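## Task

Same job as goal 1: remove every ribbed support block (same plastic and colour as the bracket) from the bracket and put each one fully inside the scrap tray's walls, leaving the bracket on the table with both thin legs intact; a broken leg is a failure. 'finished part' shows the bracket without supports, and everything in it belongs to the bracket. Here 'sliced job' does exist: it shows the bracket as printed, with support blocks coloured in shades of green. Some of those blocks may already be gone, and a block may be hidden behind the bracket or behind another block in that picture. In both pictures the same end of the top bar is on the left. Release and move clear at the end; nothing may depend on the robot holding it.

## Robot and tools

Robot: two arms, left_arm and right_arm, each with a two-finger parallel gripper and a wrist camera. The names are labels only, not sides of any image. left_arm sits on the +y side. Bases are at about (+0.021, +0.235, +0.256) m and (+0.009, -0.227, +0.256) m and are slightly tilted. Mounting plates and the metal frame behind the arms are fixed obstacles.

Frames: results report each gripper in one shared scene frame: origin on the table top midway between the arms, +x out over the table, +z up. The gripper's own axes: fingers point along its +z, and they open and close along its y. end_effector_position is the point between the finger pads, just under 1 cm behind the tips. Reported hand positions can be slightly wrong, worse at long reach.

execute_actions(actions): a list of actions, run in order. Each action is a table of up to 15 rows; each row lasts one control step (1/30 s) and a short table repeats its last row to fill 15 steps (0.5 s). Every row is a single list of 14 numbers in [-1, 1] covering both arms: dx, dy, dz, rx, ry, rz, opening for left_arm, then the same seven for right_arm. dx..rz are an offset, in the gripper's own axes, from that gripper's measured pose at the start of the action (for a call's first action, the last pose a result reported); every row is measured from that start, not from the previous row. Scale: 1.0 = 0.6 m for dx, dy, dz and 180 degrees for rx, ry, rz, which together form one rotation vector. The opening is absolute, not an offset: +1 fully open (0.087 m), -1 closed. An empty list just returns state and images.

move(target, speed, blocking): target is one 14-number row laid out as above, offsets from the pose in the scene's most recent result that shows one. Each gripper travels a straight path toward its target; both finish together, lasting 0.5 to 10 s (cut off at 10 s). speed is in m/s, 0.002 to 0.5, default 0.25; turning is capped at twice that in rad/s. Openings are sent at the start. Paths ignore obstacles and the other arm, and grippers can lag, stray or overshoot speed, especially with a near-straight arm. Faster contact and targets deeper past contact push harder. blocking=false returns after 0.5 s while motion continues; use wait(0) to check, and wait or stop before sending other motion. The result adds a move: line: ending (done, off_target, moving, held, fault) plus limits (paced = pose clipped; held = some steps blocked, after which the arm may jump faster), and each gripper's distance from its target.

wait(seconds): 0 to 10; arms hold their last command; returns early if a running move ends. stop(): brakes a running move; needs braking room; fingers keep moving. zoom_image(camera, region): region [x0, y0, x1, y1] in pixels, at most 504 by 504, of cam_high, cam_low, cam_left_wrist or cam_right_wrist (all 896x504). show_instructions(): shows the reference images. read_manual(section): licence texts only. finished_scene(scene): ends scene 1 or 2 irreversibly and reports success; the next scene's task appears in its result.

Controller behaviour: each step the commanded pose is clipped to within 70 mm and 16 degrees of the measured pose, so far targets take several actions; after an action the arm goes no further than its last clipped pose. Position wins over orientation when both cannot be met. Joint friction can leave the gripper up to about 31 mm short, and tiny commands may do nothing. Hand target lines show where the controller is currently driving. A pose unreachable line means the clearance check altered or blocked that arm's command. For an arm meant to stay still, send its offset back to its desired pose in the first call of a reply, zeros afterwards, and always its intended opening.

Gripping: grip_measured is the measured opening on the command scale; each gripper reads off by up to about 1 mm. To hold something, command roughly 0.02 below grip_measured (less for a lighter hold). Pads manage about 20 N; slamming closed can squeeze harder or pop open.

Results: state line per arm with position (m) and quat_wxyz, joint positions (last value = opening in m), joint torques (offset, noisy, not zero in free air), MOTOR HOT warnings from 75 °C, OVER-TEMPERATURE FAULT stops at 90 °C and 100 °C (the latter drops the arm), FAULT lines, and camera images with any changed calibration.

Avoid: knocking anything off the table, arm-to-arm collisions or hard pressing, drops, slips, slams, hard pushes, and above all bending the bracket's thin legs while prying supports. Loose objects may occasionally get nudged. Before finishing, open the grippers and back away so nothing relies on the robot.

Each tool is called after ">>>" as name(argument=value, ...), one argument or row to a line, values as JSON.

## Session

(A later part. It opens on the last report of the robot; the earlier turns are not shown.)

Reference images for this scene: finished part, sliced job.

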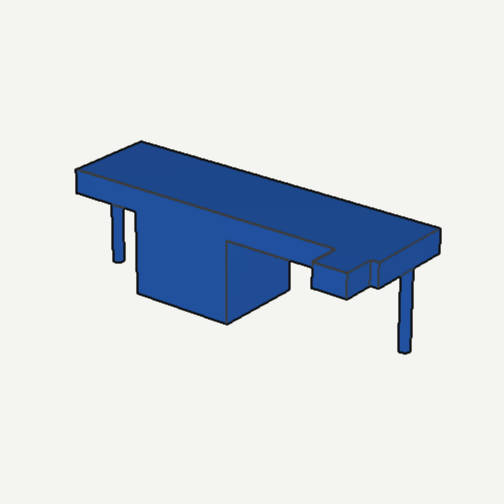

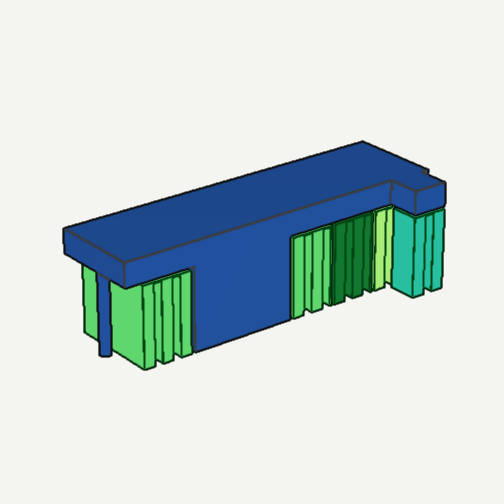

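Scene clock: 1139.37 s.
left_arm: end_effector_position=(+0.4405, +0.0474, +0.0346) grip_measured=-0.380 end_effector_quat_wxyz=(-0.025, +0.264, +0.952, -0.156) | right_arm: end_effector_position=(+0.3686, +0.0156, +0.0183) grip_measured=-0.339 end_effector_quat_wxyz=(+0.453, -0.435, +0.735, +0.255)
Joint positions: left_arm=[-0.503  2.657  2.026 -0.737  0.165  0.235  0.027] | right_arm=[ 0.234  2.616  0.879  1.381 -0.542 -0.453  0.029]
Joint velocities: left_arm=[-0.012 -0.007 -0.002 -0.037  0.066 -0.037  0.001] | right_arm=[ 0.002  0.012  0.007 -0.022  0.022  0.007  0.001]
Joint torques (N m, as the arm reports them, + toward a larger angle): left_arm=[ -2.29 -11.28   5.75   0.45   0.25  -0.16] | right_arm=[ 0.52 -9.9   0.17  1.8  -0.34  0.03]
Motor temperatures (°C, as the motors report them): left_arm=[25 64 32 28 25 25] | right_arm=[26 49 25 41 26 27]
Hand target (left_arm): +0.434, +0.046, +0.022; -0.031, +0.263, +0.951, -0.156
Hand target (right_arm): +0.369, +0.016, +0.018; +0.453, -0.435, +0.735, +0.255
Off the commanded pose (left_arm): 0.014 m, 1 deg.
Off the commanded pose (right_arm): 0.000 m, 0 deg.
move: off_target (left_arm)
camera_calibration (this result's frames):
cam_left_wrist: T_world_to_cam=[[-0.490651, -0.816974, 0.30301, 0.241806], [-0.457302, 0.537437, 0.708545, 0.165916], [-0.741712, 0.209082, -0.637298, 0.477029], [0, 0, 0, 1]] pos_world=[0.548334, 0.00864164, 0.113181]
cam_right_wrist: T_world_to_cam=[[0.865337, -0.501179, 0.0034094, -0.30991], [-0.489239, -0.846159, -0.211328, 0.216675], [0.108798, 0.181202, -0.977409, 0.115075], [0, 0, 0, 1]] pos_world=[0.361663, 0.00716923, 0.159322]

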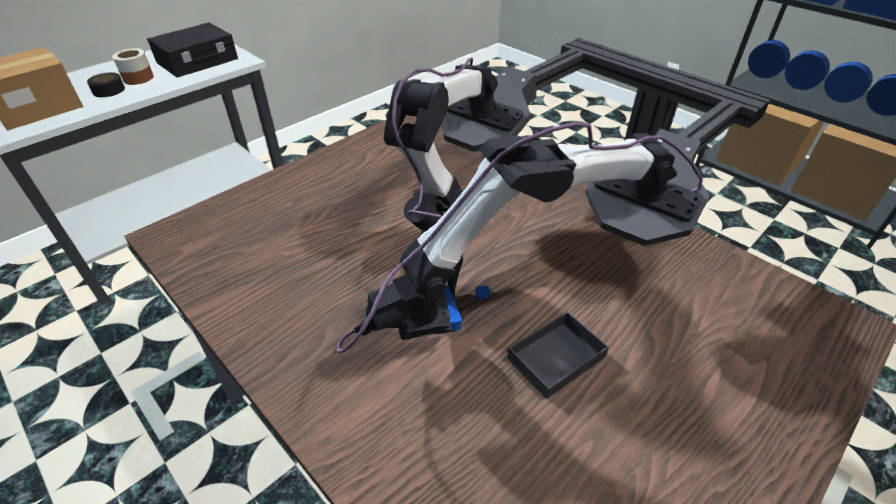

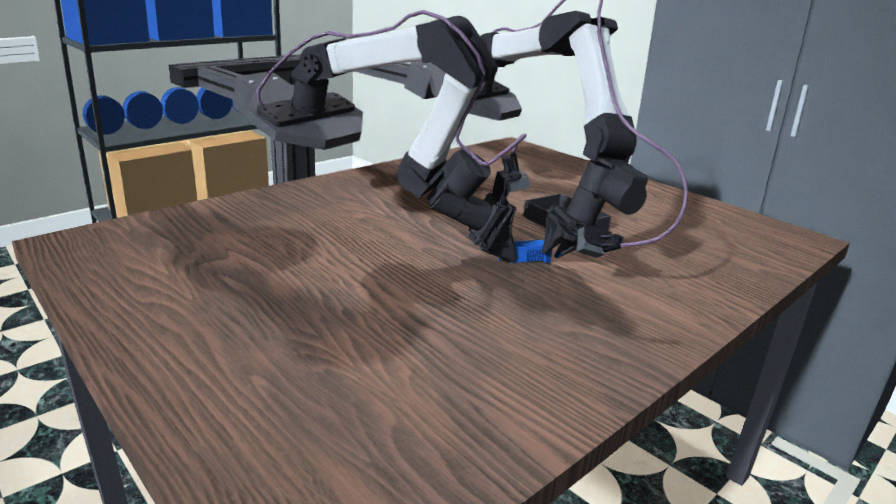

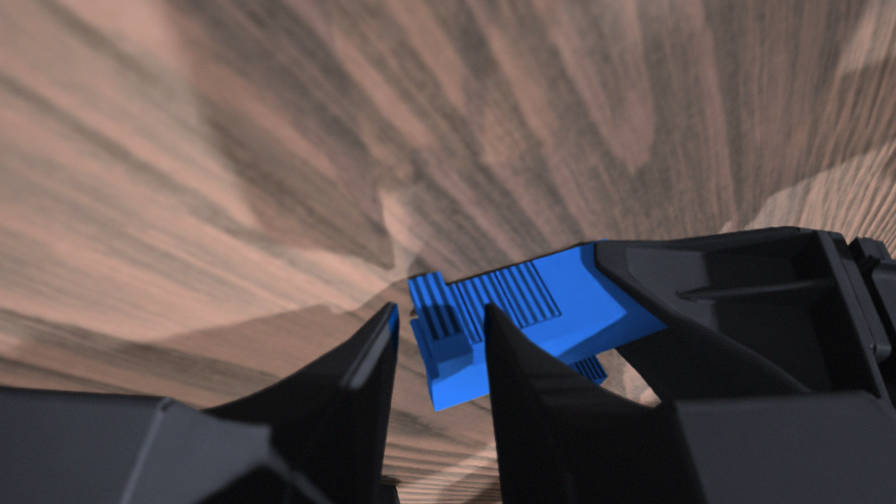

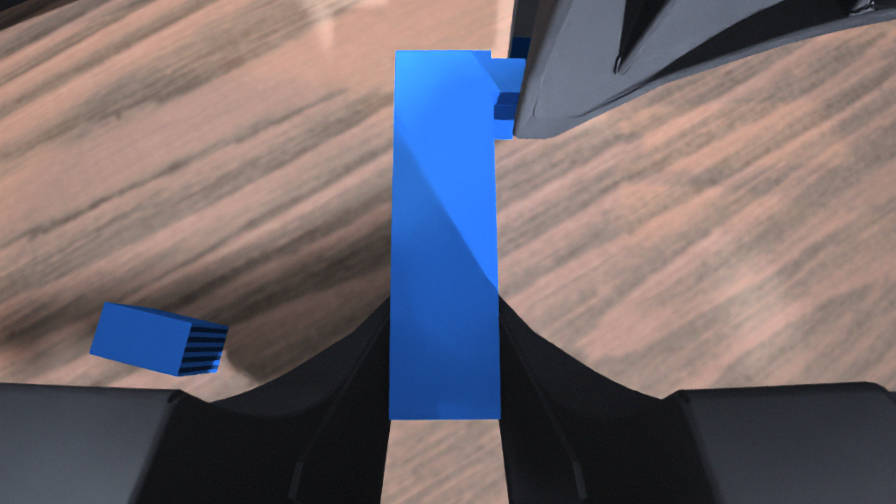

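>>> move(
  target=[0.024,-0.002,0.012,0,0.008,0,-0.38,0,0,0,0,0,0,-0.38],
  speed=0.03,
)

Scene clock: 1143.07 s.
left_arm: end_effector_position=(+0.4324, +0.0491, +0.0294) grip_measured=-0.380 end_effector_quat_wxyz=(-0.032, +0.263, +0.951, -0.156) | right_arm: end_effector_position=(+0.3676, +0.0155, +0.0175) grip_measured=-0.339 end_effector_quat_wxyz=(+0.451, -0.436, +0.736, +0.256)
Joint positions: left_arm=[-0.503  2.657  1.996 -0.722  0.165  0.235  0.027] | right_arm=[ 0.234  2.616  0.879  1.376 -0.543 -0.453  0.029]
Joint velocities: left_arm=[-0.007 -0.017 -0.007 -0.022 -0.022 -0.022 -0.001] | right_arm=[ 0.007  0.002 -0.002 -0.037 -0.037  0.007 -0.001]
Joint torques (N m, as the arm reports them, + toward a larger angle): left_arm=[ -2.07 -13.96   2.77   0.35   0.18  -0.07] | right_arm=[ 0.48 -9.95  0.27  1.84 -0.34  0.01]
Motor temperatures (°C, as the motors report them): left_arm=[25 64 32 28 25 25] | right_arm=[26 49 25 41 26 27]
Hand target (left_arm): +0.427, +0.052, +0.028; -0.037, +0.266, +0.951, -0.153
Hand target (right_arm): +0.369, +0.016, +0.018; +0.453, -0.435, +0.735, +0.255
Off the commanded pose (left_arm): 0.007 m, 1 deg.
Off the commanded pose (right_arm): 0.001 m, 0 deg.
move: done
camera_calibration (this result's frames):
cam_left_wrist: T_world_to_cam=[[-0.488193, -0.817234, 0.30626, 0.23968], [-0.446108, 0.535286, 0.717256, 0.159999], [-0.750103, 0.213534, -0.625898, 0.470393], [0, 0, 0, 1]] pos_world=[0.541231, 0.00978452, 0.106254]
cam_right_wrist: T_world_to_cam=[[0.866161, -0.499765, -0.000313407, -0.309352], [-0.488873, -0.847152, -0.208176, 0.215823], [0.103774, 0.180467, -0.978091, 0.116341], [0, 0, 0, 1]] pos_world=[0.361386, 0.00723559, 0.158624]

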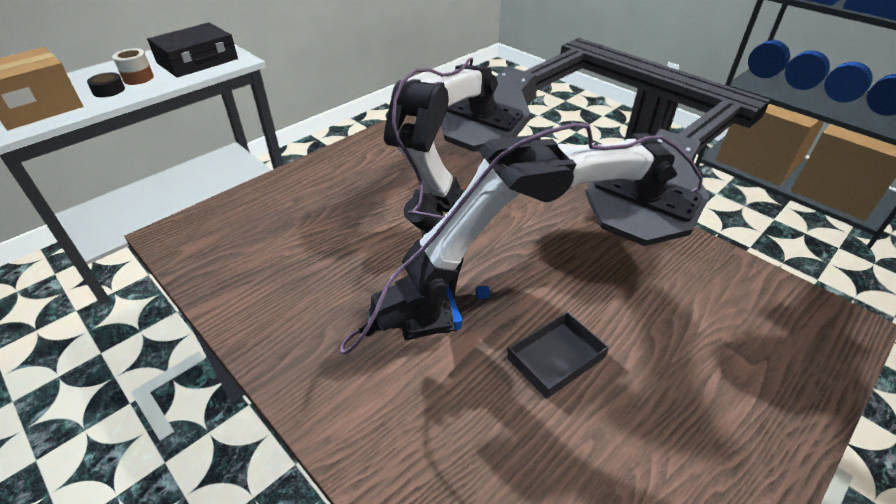

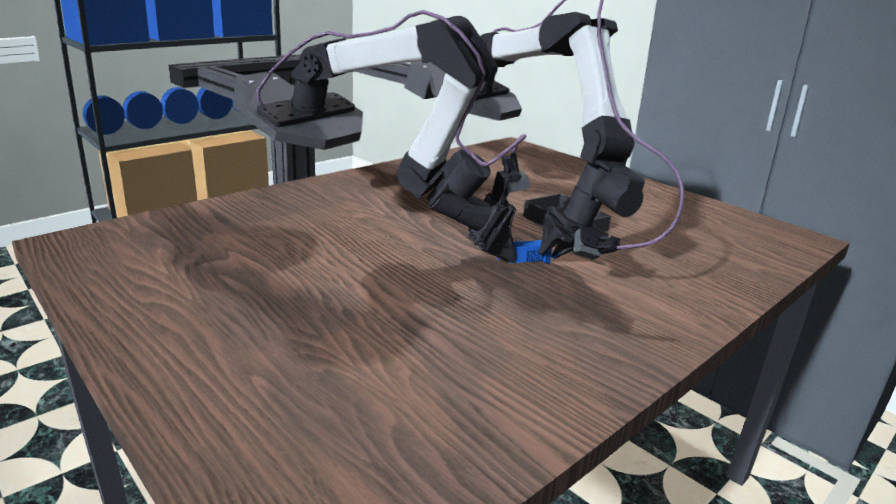

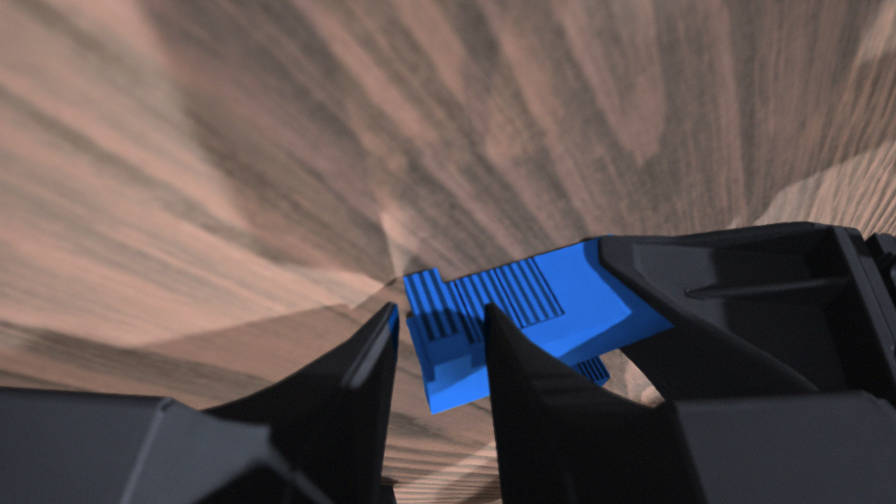

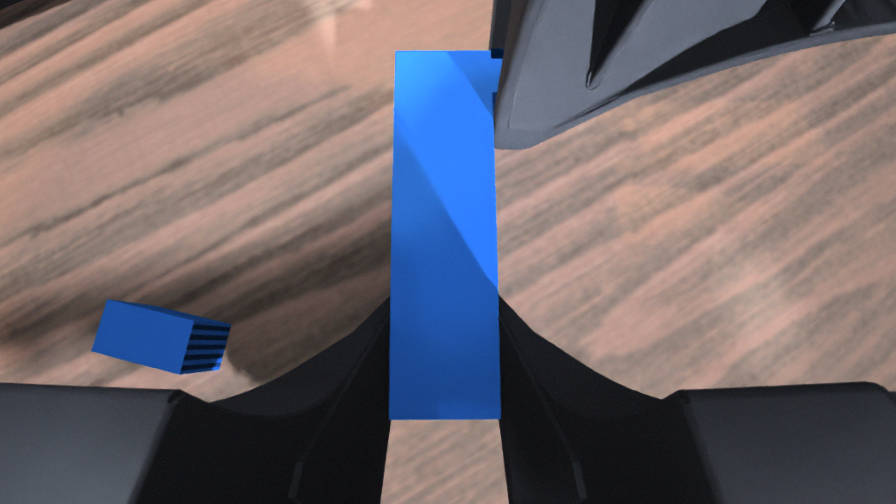

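>>> execute_actions(
  actions=[
    [[0,0,0,0,0,0,-1,0,0,0,0,0,0,-0.38]],
  ],
)

Scene clock: 1147.07 s.
left_arm: end_effector_position=(+0.4318, +0.0474, +0.0298) grip_measured=-0.763 end_effector_quat_wxyz=(-0.032, +0.263, +0.951, -0.160) | right_arm: end_effector_position=(+0.3676, +0.0156, +0.0177) grip_measured=-0.339 end_effector_quat_wxyz=(+0.451, -0.436, +0.735, +0.256)
Joint positions: left_arm=[-0.503  2.657  1.996 -0.721  0.173  0.234  0.01 ] | right_arm=[ 0.234  2.616  0.879  1.377 -0.544 -0.453  0.029]
Joint velocities: left_arm=[-0.007 -0.027 -0.002 -0.037 -0.037 -0.007  0.001] | right_arm=[ 0.007  0.012 -0.012  0.066 -0.066  0.051  0.   ]
Joint torques (N m, as the arm reports them, + toward a larger angle): left_arm=[ -1.89 -13.45   5.41   0.29   0.16  -0.12] | right_arm=[ 0.55 -9.94  0.25  1.77 -0.35  0.04]
Motor temperatures (°C, as the motors report them): left_arm=[26 65 32 28 25 25] | right_arm=[26 49 25 41 26 27]
Hand target (left_arm): +0.432, +0.049, +0.029; -0.032, +0.263, +0.951, -0.156
Hand target (right_arm): +0.368, +0.015, +0.018; +0.451, -0.436, +0.736, +0.256
Off the commanded pose (left_arm): 0.002 m, 0 deg.
Off the commanded pose (right_arm): 0.000 m, 0 deg.
camera_calibration (this result's frames):
cam_left_wrist: T_world_to_cam=[[-0.486383, -0.815432, 0.313851, 0.236789], [-0.444677, 0.540219, 0.714441, 0.159594], [-0.752126, 0.207929, -0.625357, 0.471647], [0, 0, 0, 1]] pos_world=[0.540876, 0.0088005, 0.106611]
cam_right_wrist: T_world_to_cam=[[0.866524, -0.499135, 0.000178758, -0.309487], [-0.488072, -0.847393, -0.209072, 0.215713], [0.104506, 0.181078, -0.9779, 0.116198], [0, 0, 0, 1]] pos_world=[0.361318, 0.0072768, 0.158784]

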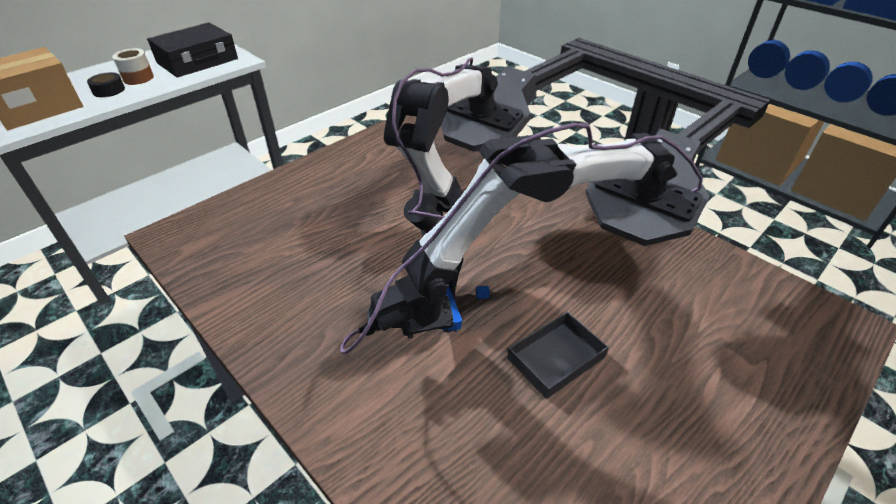

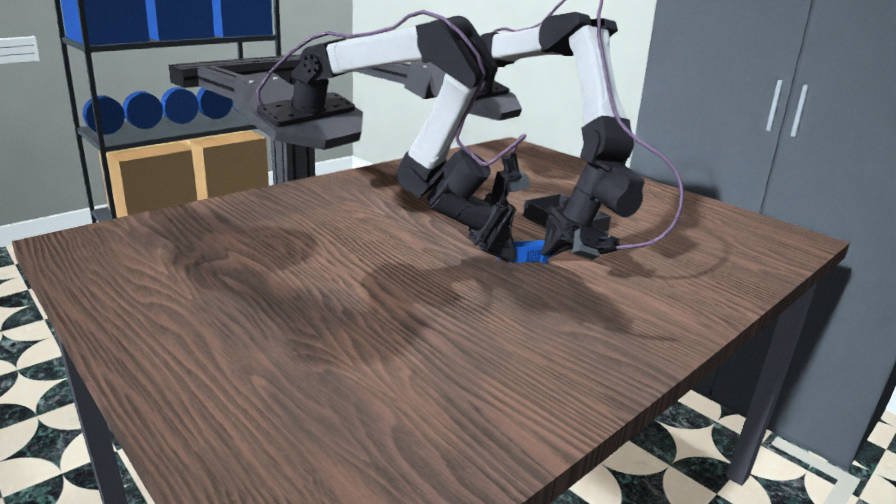

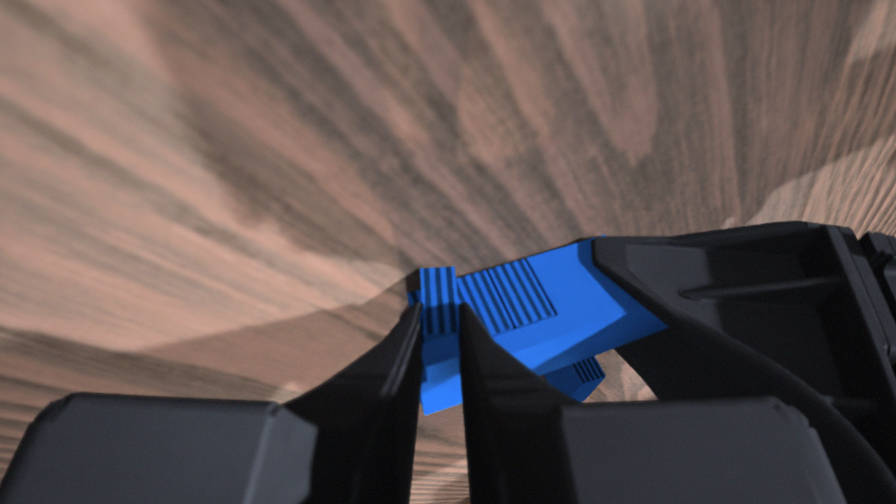

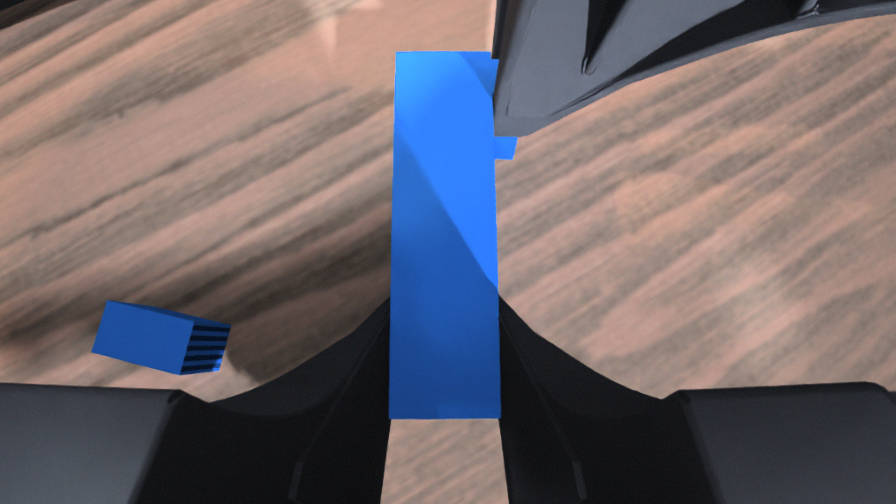

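>>> zoom_image(
  camera="cam_left_wrist",
  region=[380, 250, 560, 430],
)

>>> zoom_image(
  camera="cam_right_wrist",
  region=[420, 0, 620, 180],
)

Region (380, 250, 560, 430) of cam_left_wrist's 896x504 image, scaled by 2.800, with more detail than that image has.

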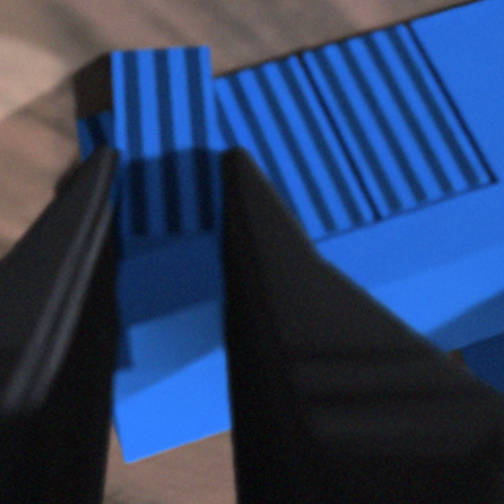

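Region (420, 0, 620, 180) of cam_right_wrist's 896x504 image, scaled by 2.520, with more detail than that image has; it fills the top 454 rows of this view, and the rest is white.

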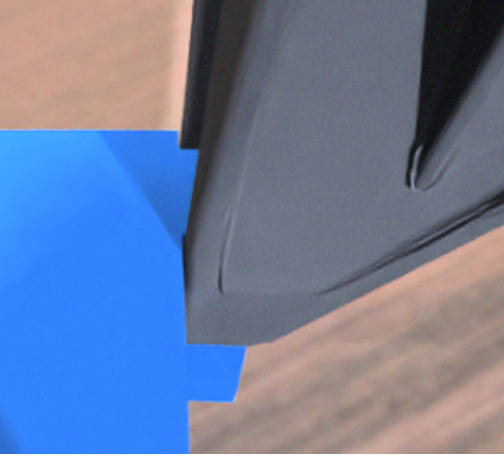

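>>> move(
  target=[-0.05,0,0,0,0,0,-0.82,0,0,0,0,0,0,-0.38],
  speed=0.03,
)

Scene clock: 1158.07 s.
left_arm: end_effector_position=(+0.4452, +0.0398, +0.0359) grip_measured=-0.763 end_effector_quat_wxyz=(-0.054, +0.264, +0.949, -0.161) | right_arm: end_effector_position=(+0.3784, +0.0111, +0.0212) grip_measured=-0.339 end_effector_quat_wxyz=(+0.467, -0.428, +0.737, +0.235)
Joint positions: left_arm=[-0.511  2.764  2.25  -0.911  0.175  0.231  0.01 ] | right_arm=[ 0.232  2.616  0.879  1.412 -0.502 -0.452  0.029]
Joint velocities: left_arm=[ 0.002  0.002  0.027  0.007 -0.007  0.051  0.001] | right_arm=[-0.007 -0.002 -0.012  0.007 -0.051  0.081 -0.   ]
Joint torques (N m, as the arm reports them, + toward a larger angle): left_arm=[ -2.76 -12.6    8.62   0.55   0.23  -0.22] | right_arm=[  0.8  -10.     0.22   1.46  -0.83  -0.01]
Motor temperatures (°C, as the motors report them): left_arm=[26 67 32 27 25 25] | right_arm=[26 49 25 41 26 27]
Hand target (left_arm): +0.457, +0.032, +0.031; -0.032, +0.263, +0.951, -0.160
Hand target (right_arm): +0.368, +0.016, +0.018; +0.451, -0.435, +0.735, +0.256
Off the commanded pose (left_arm): 0.016 m, 3 deg.
Off the commanded pose (right_arm): 0.012 m, 3 deg.
move: off_target (left_arm, right_arm)
camera_calibration (this result's frames):
cam_left_wrist: T_world_to_cam=[[-0.481568, -0.813501, 0.326049, 0.232518], [-0.408883, 0.537604, 0.737426, 0.148663], [-0.775182, 0.221805, -0.59152, 0.495654], [0, 0, 0, 1]] pos_world=[0.556981, -0.000706892, 0.107749]
cam_right_wrist: T_world_to_cam=[[0.845283, -0.532941, 0.038344, -0.313494], [-0.51327, -0.829835, -0.218923, 0.227458], [0.148492, 0.165371, -0.974988, 0.102822], [0, 0, 0, 1]] pos_world=[0.366471, 0.00467531, 0.162067]

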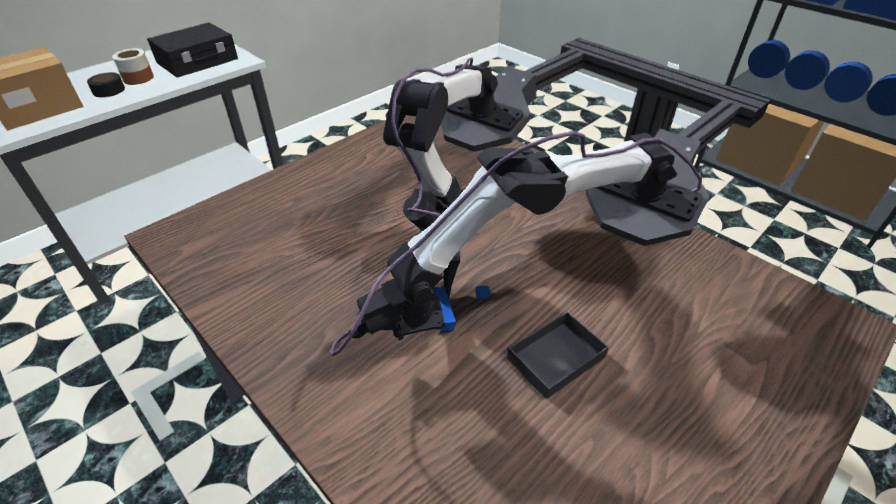

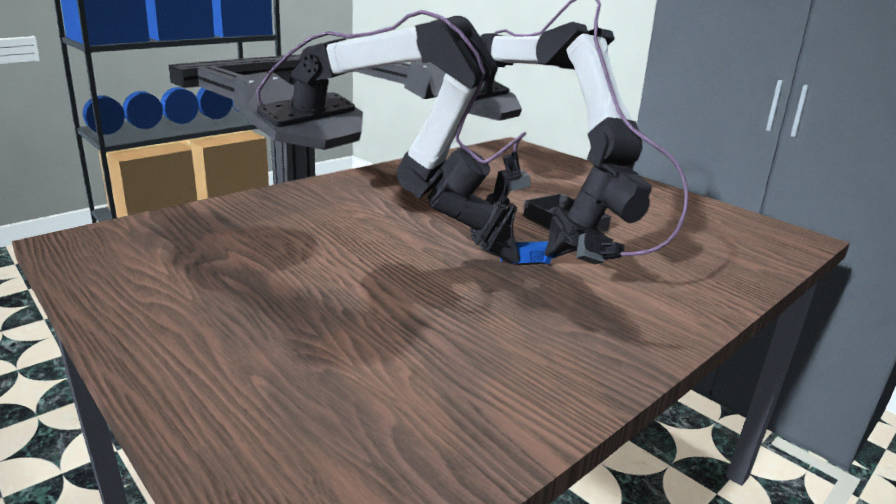

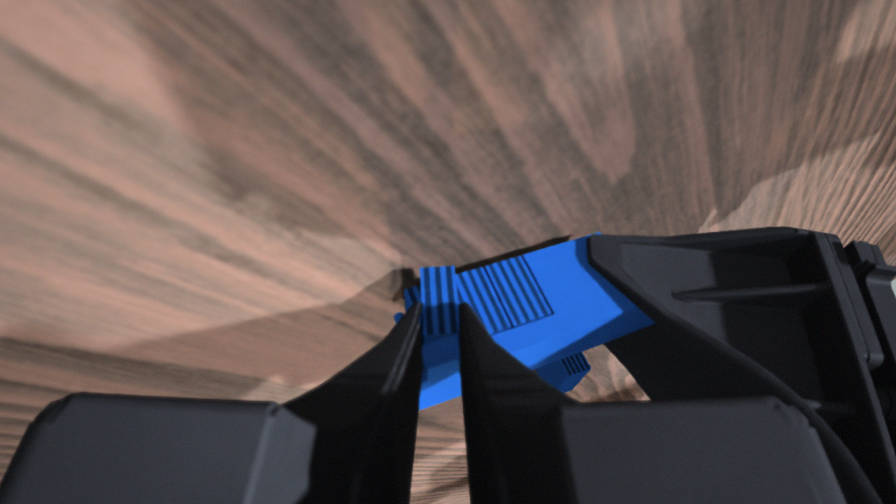

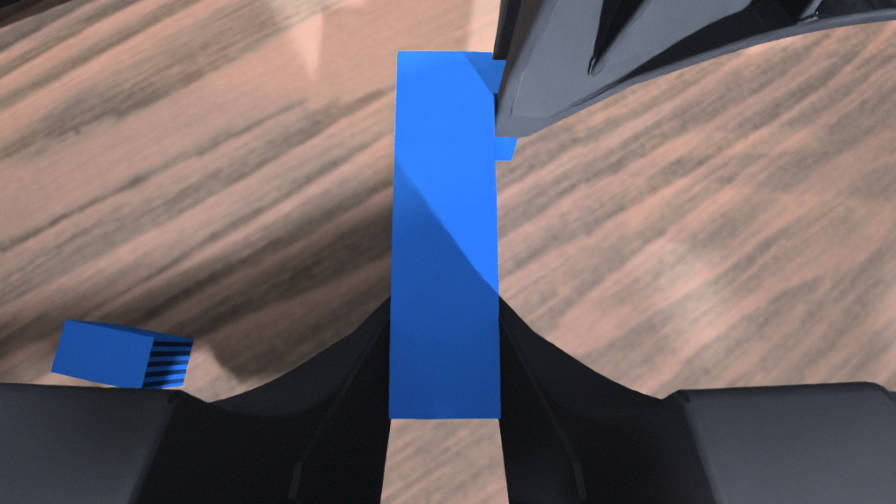

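>>> move(
  target=[0.028,0.003,0.012,0,-0.012,0,-0.82,0.0057,0.0195,-0.0005,-0.0169,0.0024,0.0044,-0.38],
  speed=0.025,
)

Scene clock: 1166.30 s.
left_arm: end_effector_position=(+0.4337, +0.0447, +0.0299) grip_measured=-0.763 end_effector_quat_wxyz=(-0.035, +0.267, +0.950, -0.160) | right_arm: end_effector_position=(+0.3697, +0.0139, +0.0177) grip_measured=-0.339 end_effector_quat_wxyz=(+0.453, -0.433, +0.738, +0.252)
Joint positions: left_arm=[-0.508  2.675  2.035 -0.748  0.173  0.238  0.01 ] | right_arm=[ 0.232  2.616  0.879  1.381 -0.535 -0.451  0.029]
Joint velocities: left_arm=[ 0.002 -0.002 -0.012 -0.037  0.022 -0.081  0.001] | right_arm=[-0.002  0.007 -0.012 -0.022  0.022 -0.022  0.   ]
Joint torques (N m, as the arm reports them, + toward a larger angle): left_arm=[ -1.14 -14.09   3.1    0.36   0.42  -0.16] | right_arm=[ 0.71 -9.9   0.23  1.76 -0.46  0.01]
Motor temperatures (°C, as the motors report them): left_arm=[26 68 33 27 25 25] | right_arm=[26 49 25 41 26 27]
Hand target (left_arm): +0.431, +0.048, +0.029; -0.037, +0.261, +0.950, -0.165
Hand target (right_arm): +0.368, +0.015, +0.018; +0.451, -0.437, +0.735, +0.256
Off the commanded pose (left_arm): 0.005 m, 1 deg.
Off the commanded pose (right_arm): 0.003 m, 1 deg.
move: done
camera_calibration (this result's frames):
cam_left_wrist: T_world_to_cam=[[-0.492584, -0.810988, 0.315691, 0.237892], [-0.436392, 0.544029, 0.716655, 0.158028], [-0.752943, 0.215247, -0.621889, 0.473602], [0, 0, 0, 1]] pos_world=[0.542739, 0.00501369, 0.106176]
cam_right_wrist: T_world_to_cam=[[0.861074, -0.508462, 0.00423974, -0.310084], [-0.496599, -0.842718, -0.207884, 0.218271], [0.109274, 0.176898, -0.978144, 0.114607], [0, 0, 0, 1]] pos_world=[0.362875, 0.006001, 0.158792]

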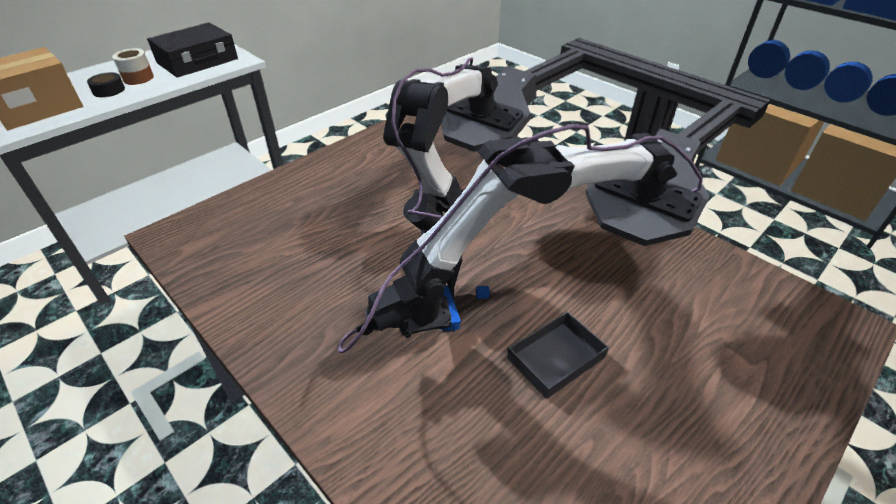

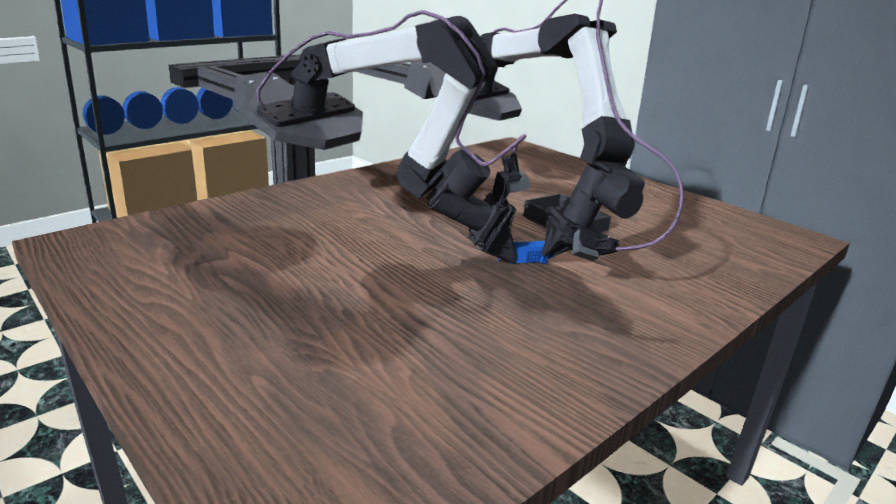

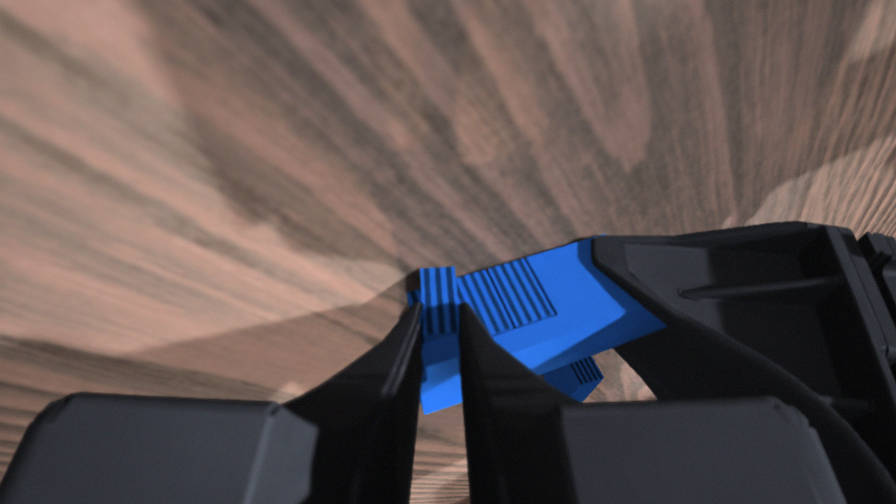

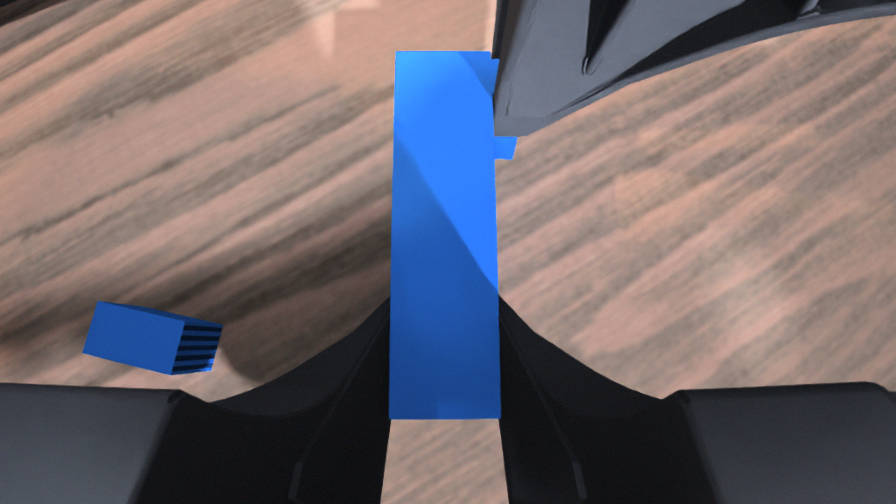

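>>> execute_actions(
  actions=[
    [[0,0,0,0,0,0,-0.76,0,0,0,0,0,0,-0.38],[0,0,0,0,0,0,-0.74,0,0,0,0,0,0,-0.38],[0,0,0,0,0,0,-0.72,0,0,0,0,0,0,-0.38],[0,0,0,0,0,0,-0.70,0,0,0,0,0,0,-0.38],[0,0,0,0,0,0,-0.68,0,0,0,0,0,0,-0.38],[0,0,0,0,0,0,-0.66,0,0,0,0,0,0,-0.38],[0,0,0,0,0,0,-0.63,0,0,0,0,0,0,-0.38],[0,0,0,0,0,0,-0.60,0,0,0,0,0,0,-0.38],[0,0,0,0,0,0,-0.57,0,0,0,0,0,0,-0.38],[0,0,0,0,0,0,-0.54,0,0,0,0,0,0,-0.38],[0,0,0,0,0,0,-0.51,0,0,0,0,0,0,-0.38],[0,0,0,0,0,0,-0.48,0,0,0,0,0,0,-0.38],[0,0,0,0,0,0,-0.45,0,0,0,0,0,0,-0.38],[0,0,0,0,0,0,-0.42,0,0,0,0,0,0,-0.38],[0,0,0,0,0,0,-0.40,0,0,0,0,0,0,-0.38]],
  ],
)

Scene clock: 1172.60 s.
left_arm: end_effector_position=(+0.4336, +0.0446, +0.0297) grip_measured=-0.410 end_effector_quat_wxyz=(-0.035, +0.267, +0.950, -0.160) | right_arm: end_effector_position=(+0.3696, +0.0138, +0.0176) grip_measured=-0.339 end_effector_quat_wxyz=(+0.452, -0.433, +0.738, +0.252)
Joint positions: left_arm=[-0.508  2.675  2.034 -0.747  0.173  0.238  0.026] | right_arm=[ 0.232  2.616  0.879  1.38  -0.535 -0.451  0.029]
Joint velocities: left_arm=[-0.022  0.002 -0.012  0.007 -0.037 -0.066  0.017] | right_arm=[ 0.002 -0.002 -0.002 -0.066 -0.081  0.051 -0.001]
Joint torques (N m, as the arm reports them, + toward a larger angle): left_arm=[ -2.11 -13.35   5.64   0.3    0.26  -0.16] | right_arm=[ 0.52 -9.83  0.18  1.81 -0.37  0.01]
Motor temperatures (°C, as the motors report them): left_arm=[26 70 32 27 25 25] | right_arm=[26 49 25 41 26 27]
Hand target (left_arm): +0.434, +0.045, +0.030; -0.035, +0.267, +0.950, -0.160
Hand target (right_arm): +0.370, +0.014, +0.018; +0.453, -0.433, +0.738, +0.252
Off the commanded pose (left_arm): 0.000 m, 0 deg.
Off the commanded pose (right_arm): 0.000 m, 0 deg.
camera_calibration (this result's frames):
cam_left_wrist: T_world_to_cam=[[-0.492595, -0.810876, 0.31596, 0.237844], [-0.436607, 0.544336, 0.716291, 0.158253], [-0.752811, 0.214891, -0.622172, 0.473454], [0, 0, 0, 1]] pos_world=[0.542676, 0.00497848, 0.106065]
cam_right_wrist: T_world_to_cam=[[0.861108, -0.508408, 0.00376972, -0.310001], [-0.496694, -0.842806, -0.207299, 0.218178], [0.10857, 0.176635, -0.97827, 0.114769], [0, 0, 0, 1]] pos_world=[0.362852, 0.00600259, 0.158671]

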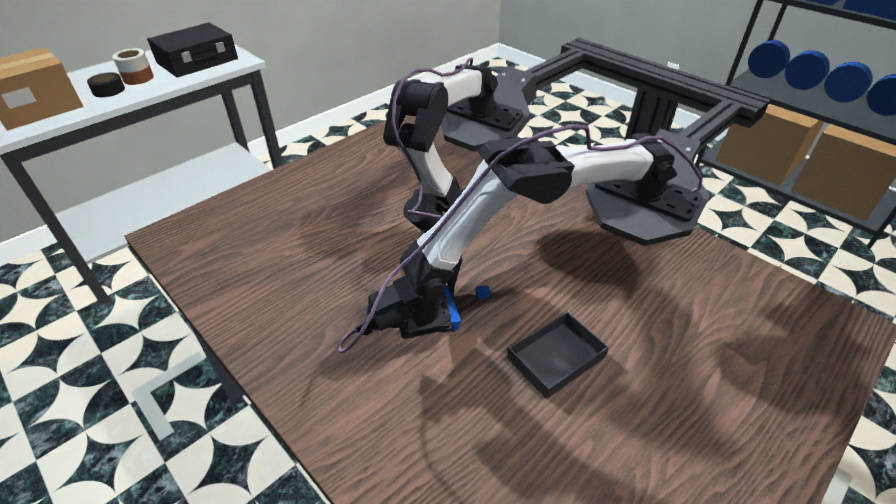

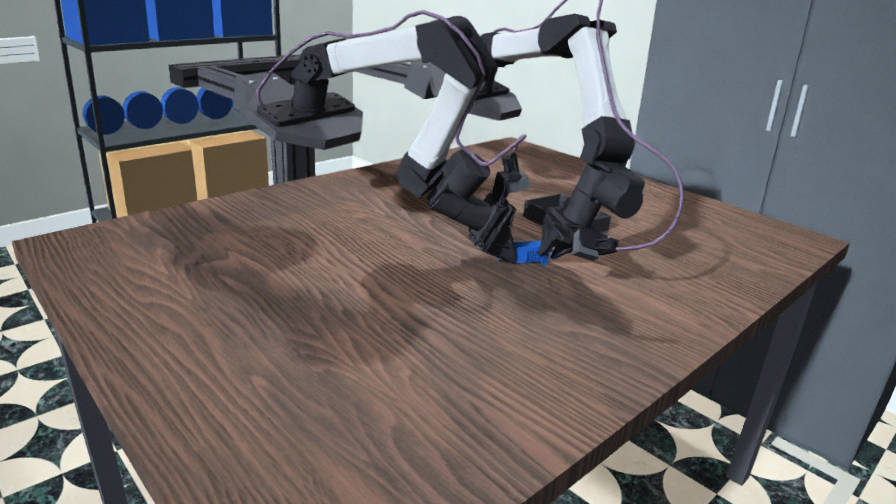

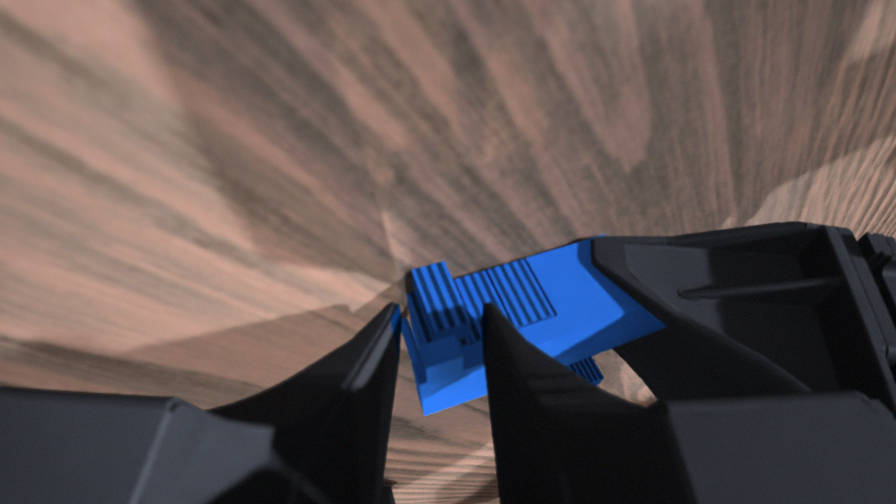

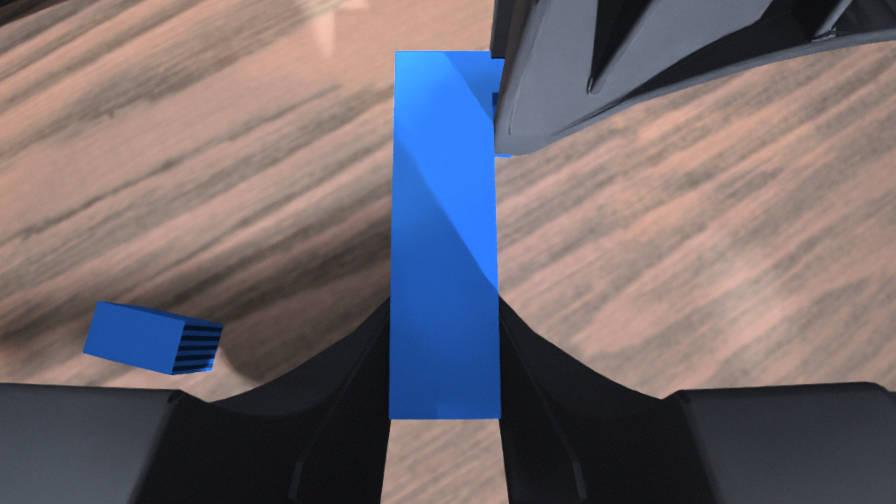

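>>> move(
  target=[-0.008,0,-0.10,0,0,0,-0.40,0,0,0,0,0,0,-0.38],
  speed=0.08,
)

Scene clock: 1197.50 s.
left_arm: end_effector_position=(+0.4459, +0.0538, +0.0822) grip_measured=-0.400 end_effector_quat_wxyz=(-0.032, +0.270, +0.949, -0.160) | right_arm: end_effector_position=(+0.3696, +0.0138, +0.0176) grip_measured=-0.339 end_effector_quat_wxyz=(+0.452, -0.433, +0.738, +0.252)
Joint positions: left_arm=[-0.5    2.558  2.034 -0.86   0.173  0.251  0.026] | right_arm=[ 0.232  2.616  0.879  1.38  -0.535 -0.451  0.029]
Joint velocities: left_arm=[ 0.002  0.002 -0.007 -0.066  0.007 -0.007  0.001] | right_arm=[-0.002 -0.012  0.002 -0.051  0.007 -0.007 -0.001]
Joint torques (N m, as the arm reports them, + toward a larger angle): left_arm=[ -0.92 -14.02   6.96   0.08   0.31  -0.09] | right_arm=[ 0.48 -9.98  0.28  1.8  -0.35  0.02]
Motor temperatures (°C, as the motors report them): left_arm=[26 73 32 27 25 25] | right_arm=[26 50 25 41 26 27]
Hand target (left_arm): +0.448, +0.059, +0.087; -0.035, +0.267, +0.950, -0.160
Hand target (right_arm): +0.370, +0.014, +0.018; +0.452, -0.433, +0.738, +0.252
Off the commanded pose (left_arm): 0.007 m, 0 deg.
Off the commanded pose (right_arm): 0.000 m, 0 deg.
move: done
camera_calibration (this result's frames):
cam_left_wrist: T_world_to_cam=[[-0.49837, -0.8084, 0.313237, 0.237423], [-0.439424, 0.546992, 0.712536, 0.122446], [-0.747351, 0.217462, -0.627834, 0.511267], [0, 0, 0, 1]] pos_world=[0.554226, 0.0137747, 0.159374]
cam_right_wrist: T_world_to_cam=[[0.861108, -0.508408, 0.00376972, -0.310001], [-0.496694, -0.842806, -0.207299, 0.218178], [0.10857, 0.176635, -0.97827, 0.114769], [0, 0, 0, 1]] pos_world=[0.362852, 0.00600259, 0.158671]

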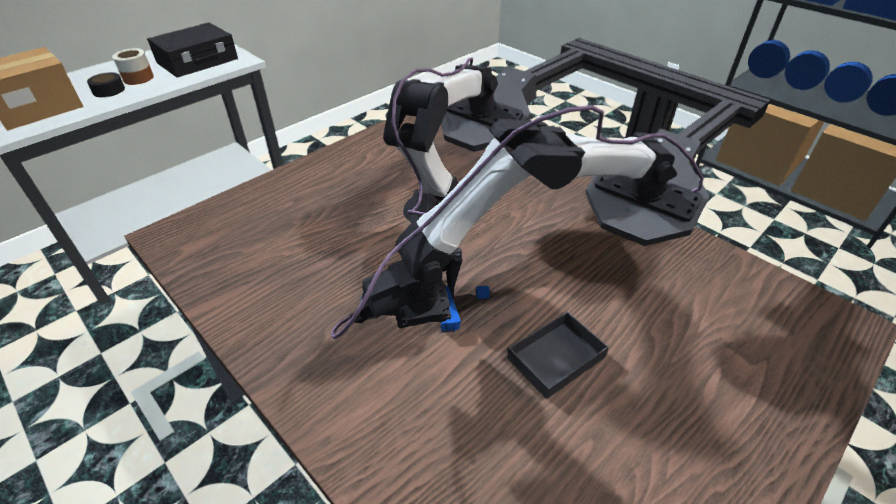

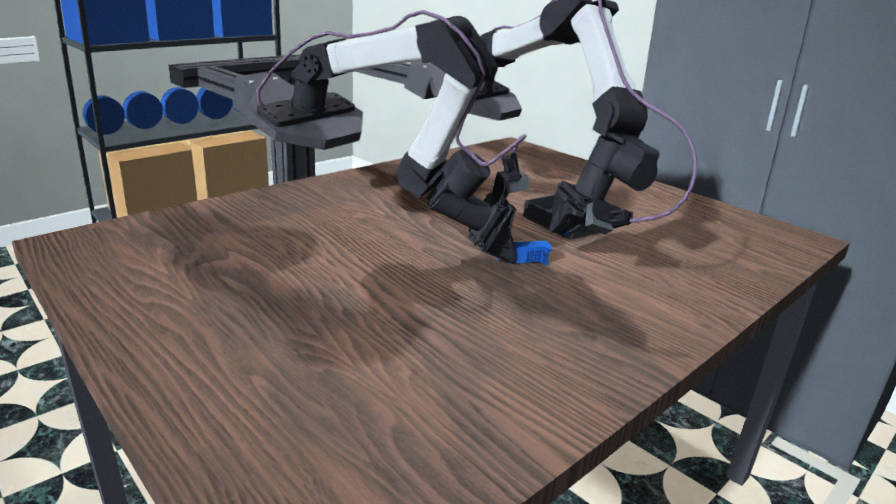

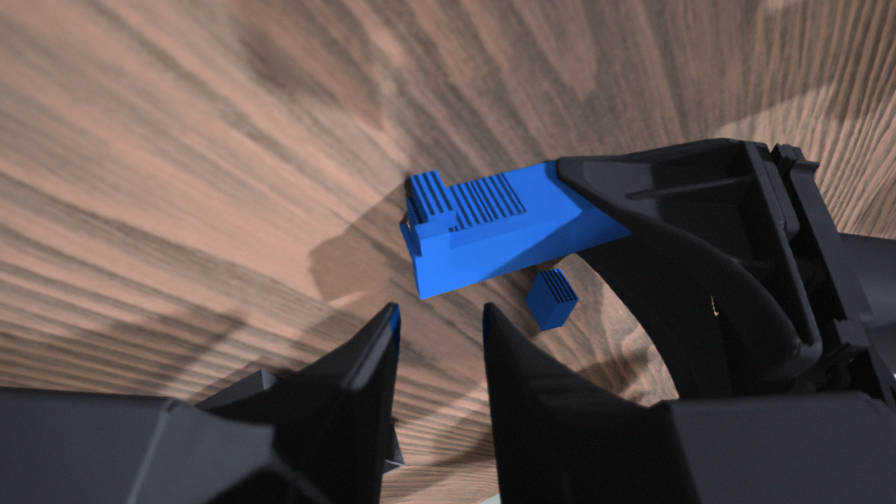

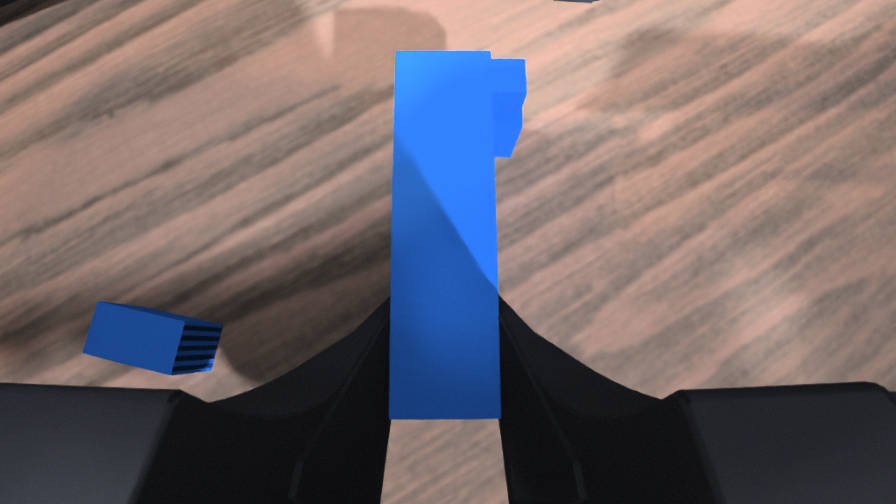

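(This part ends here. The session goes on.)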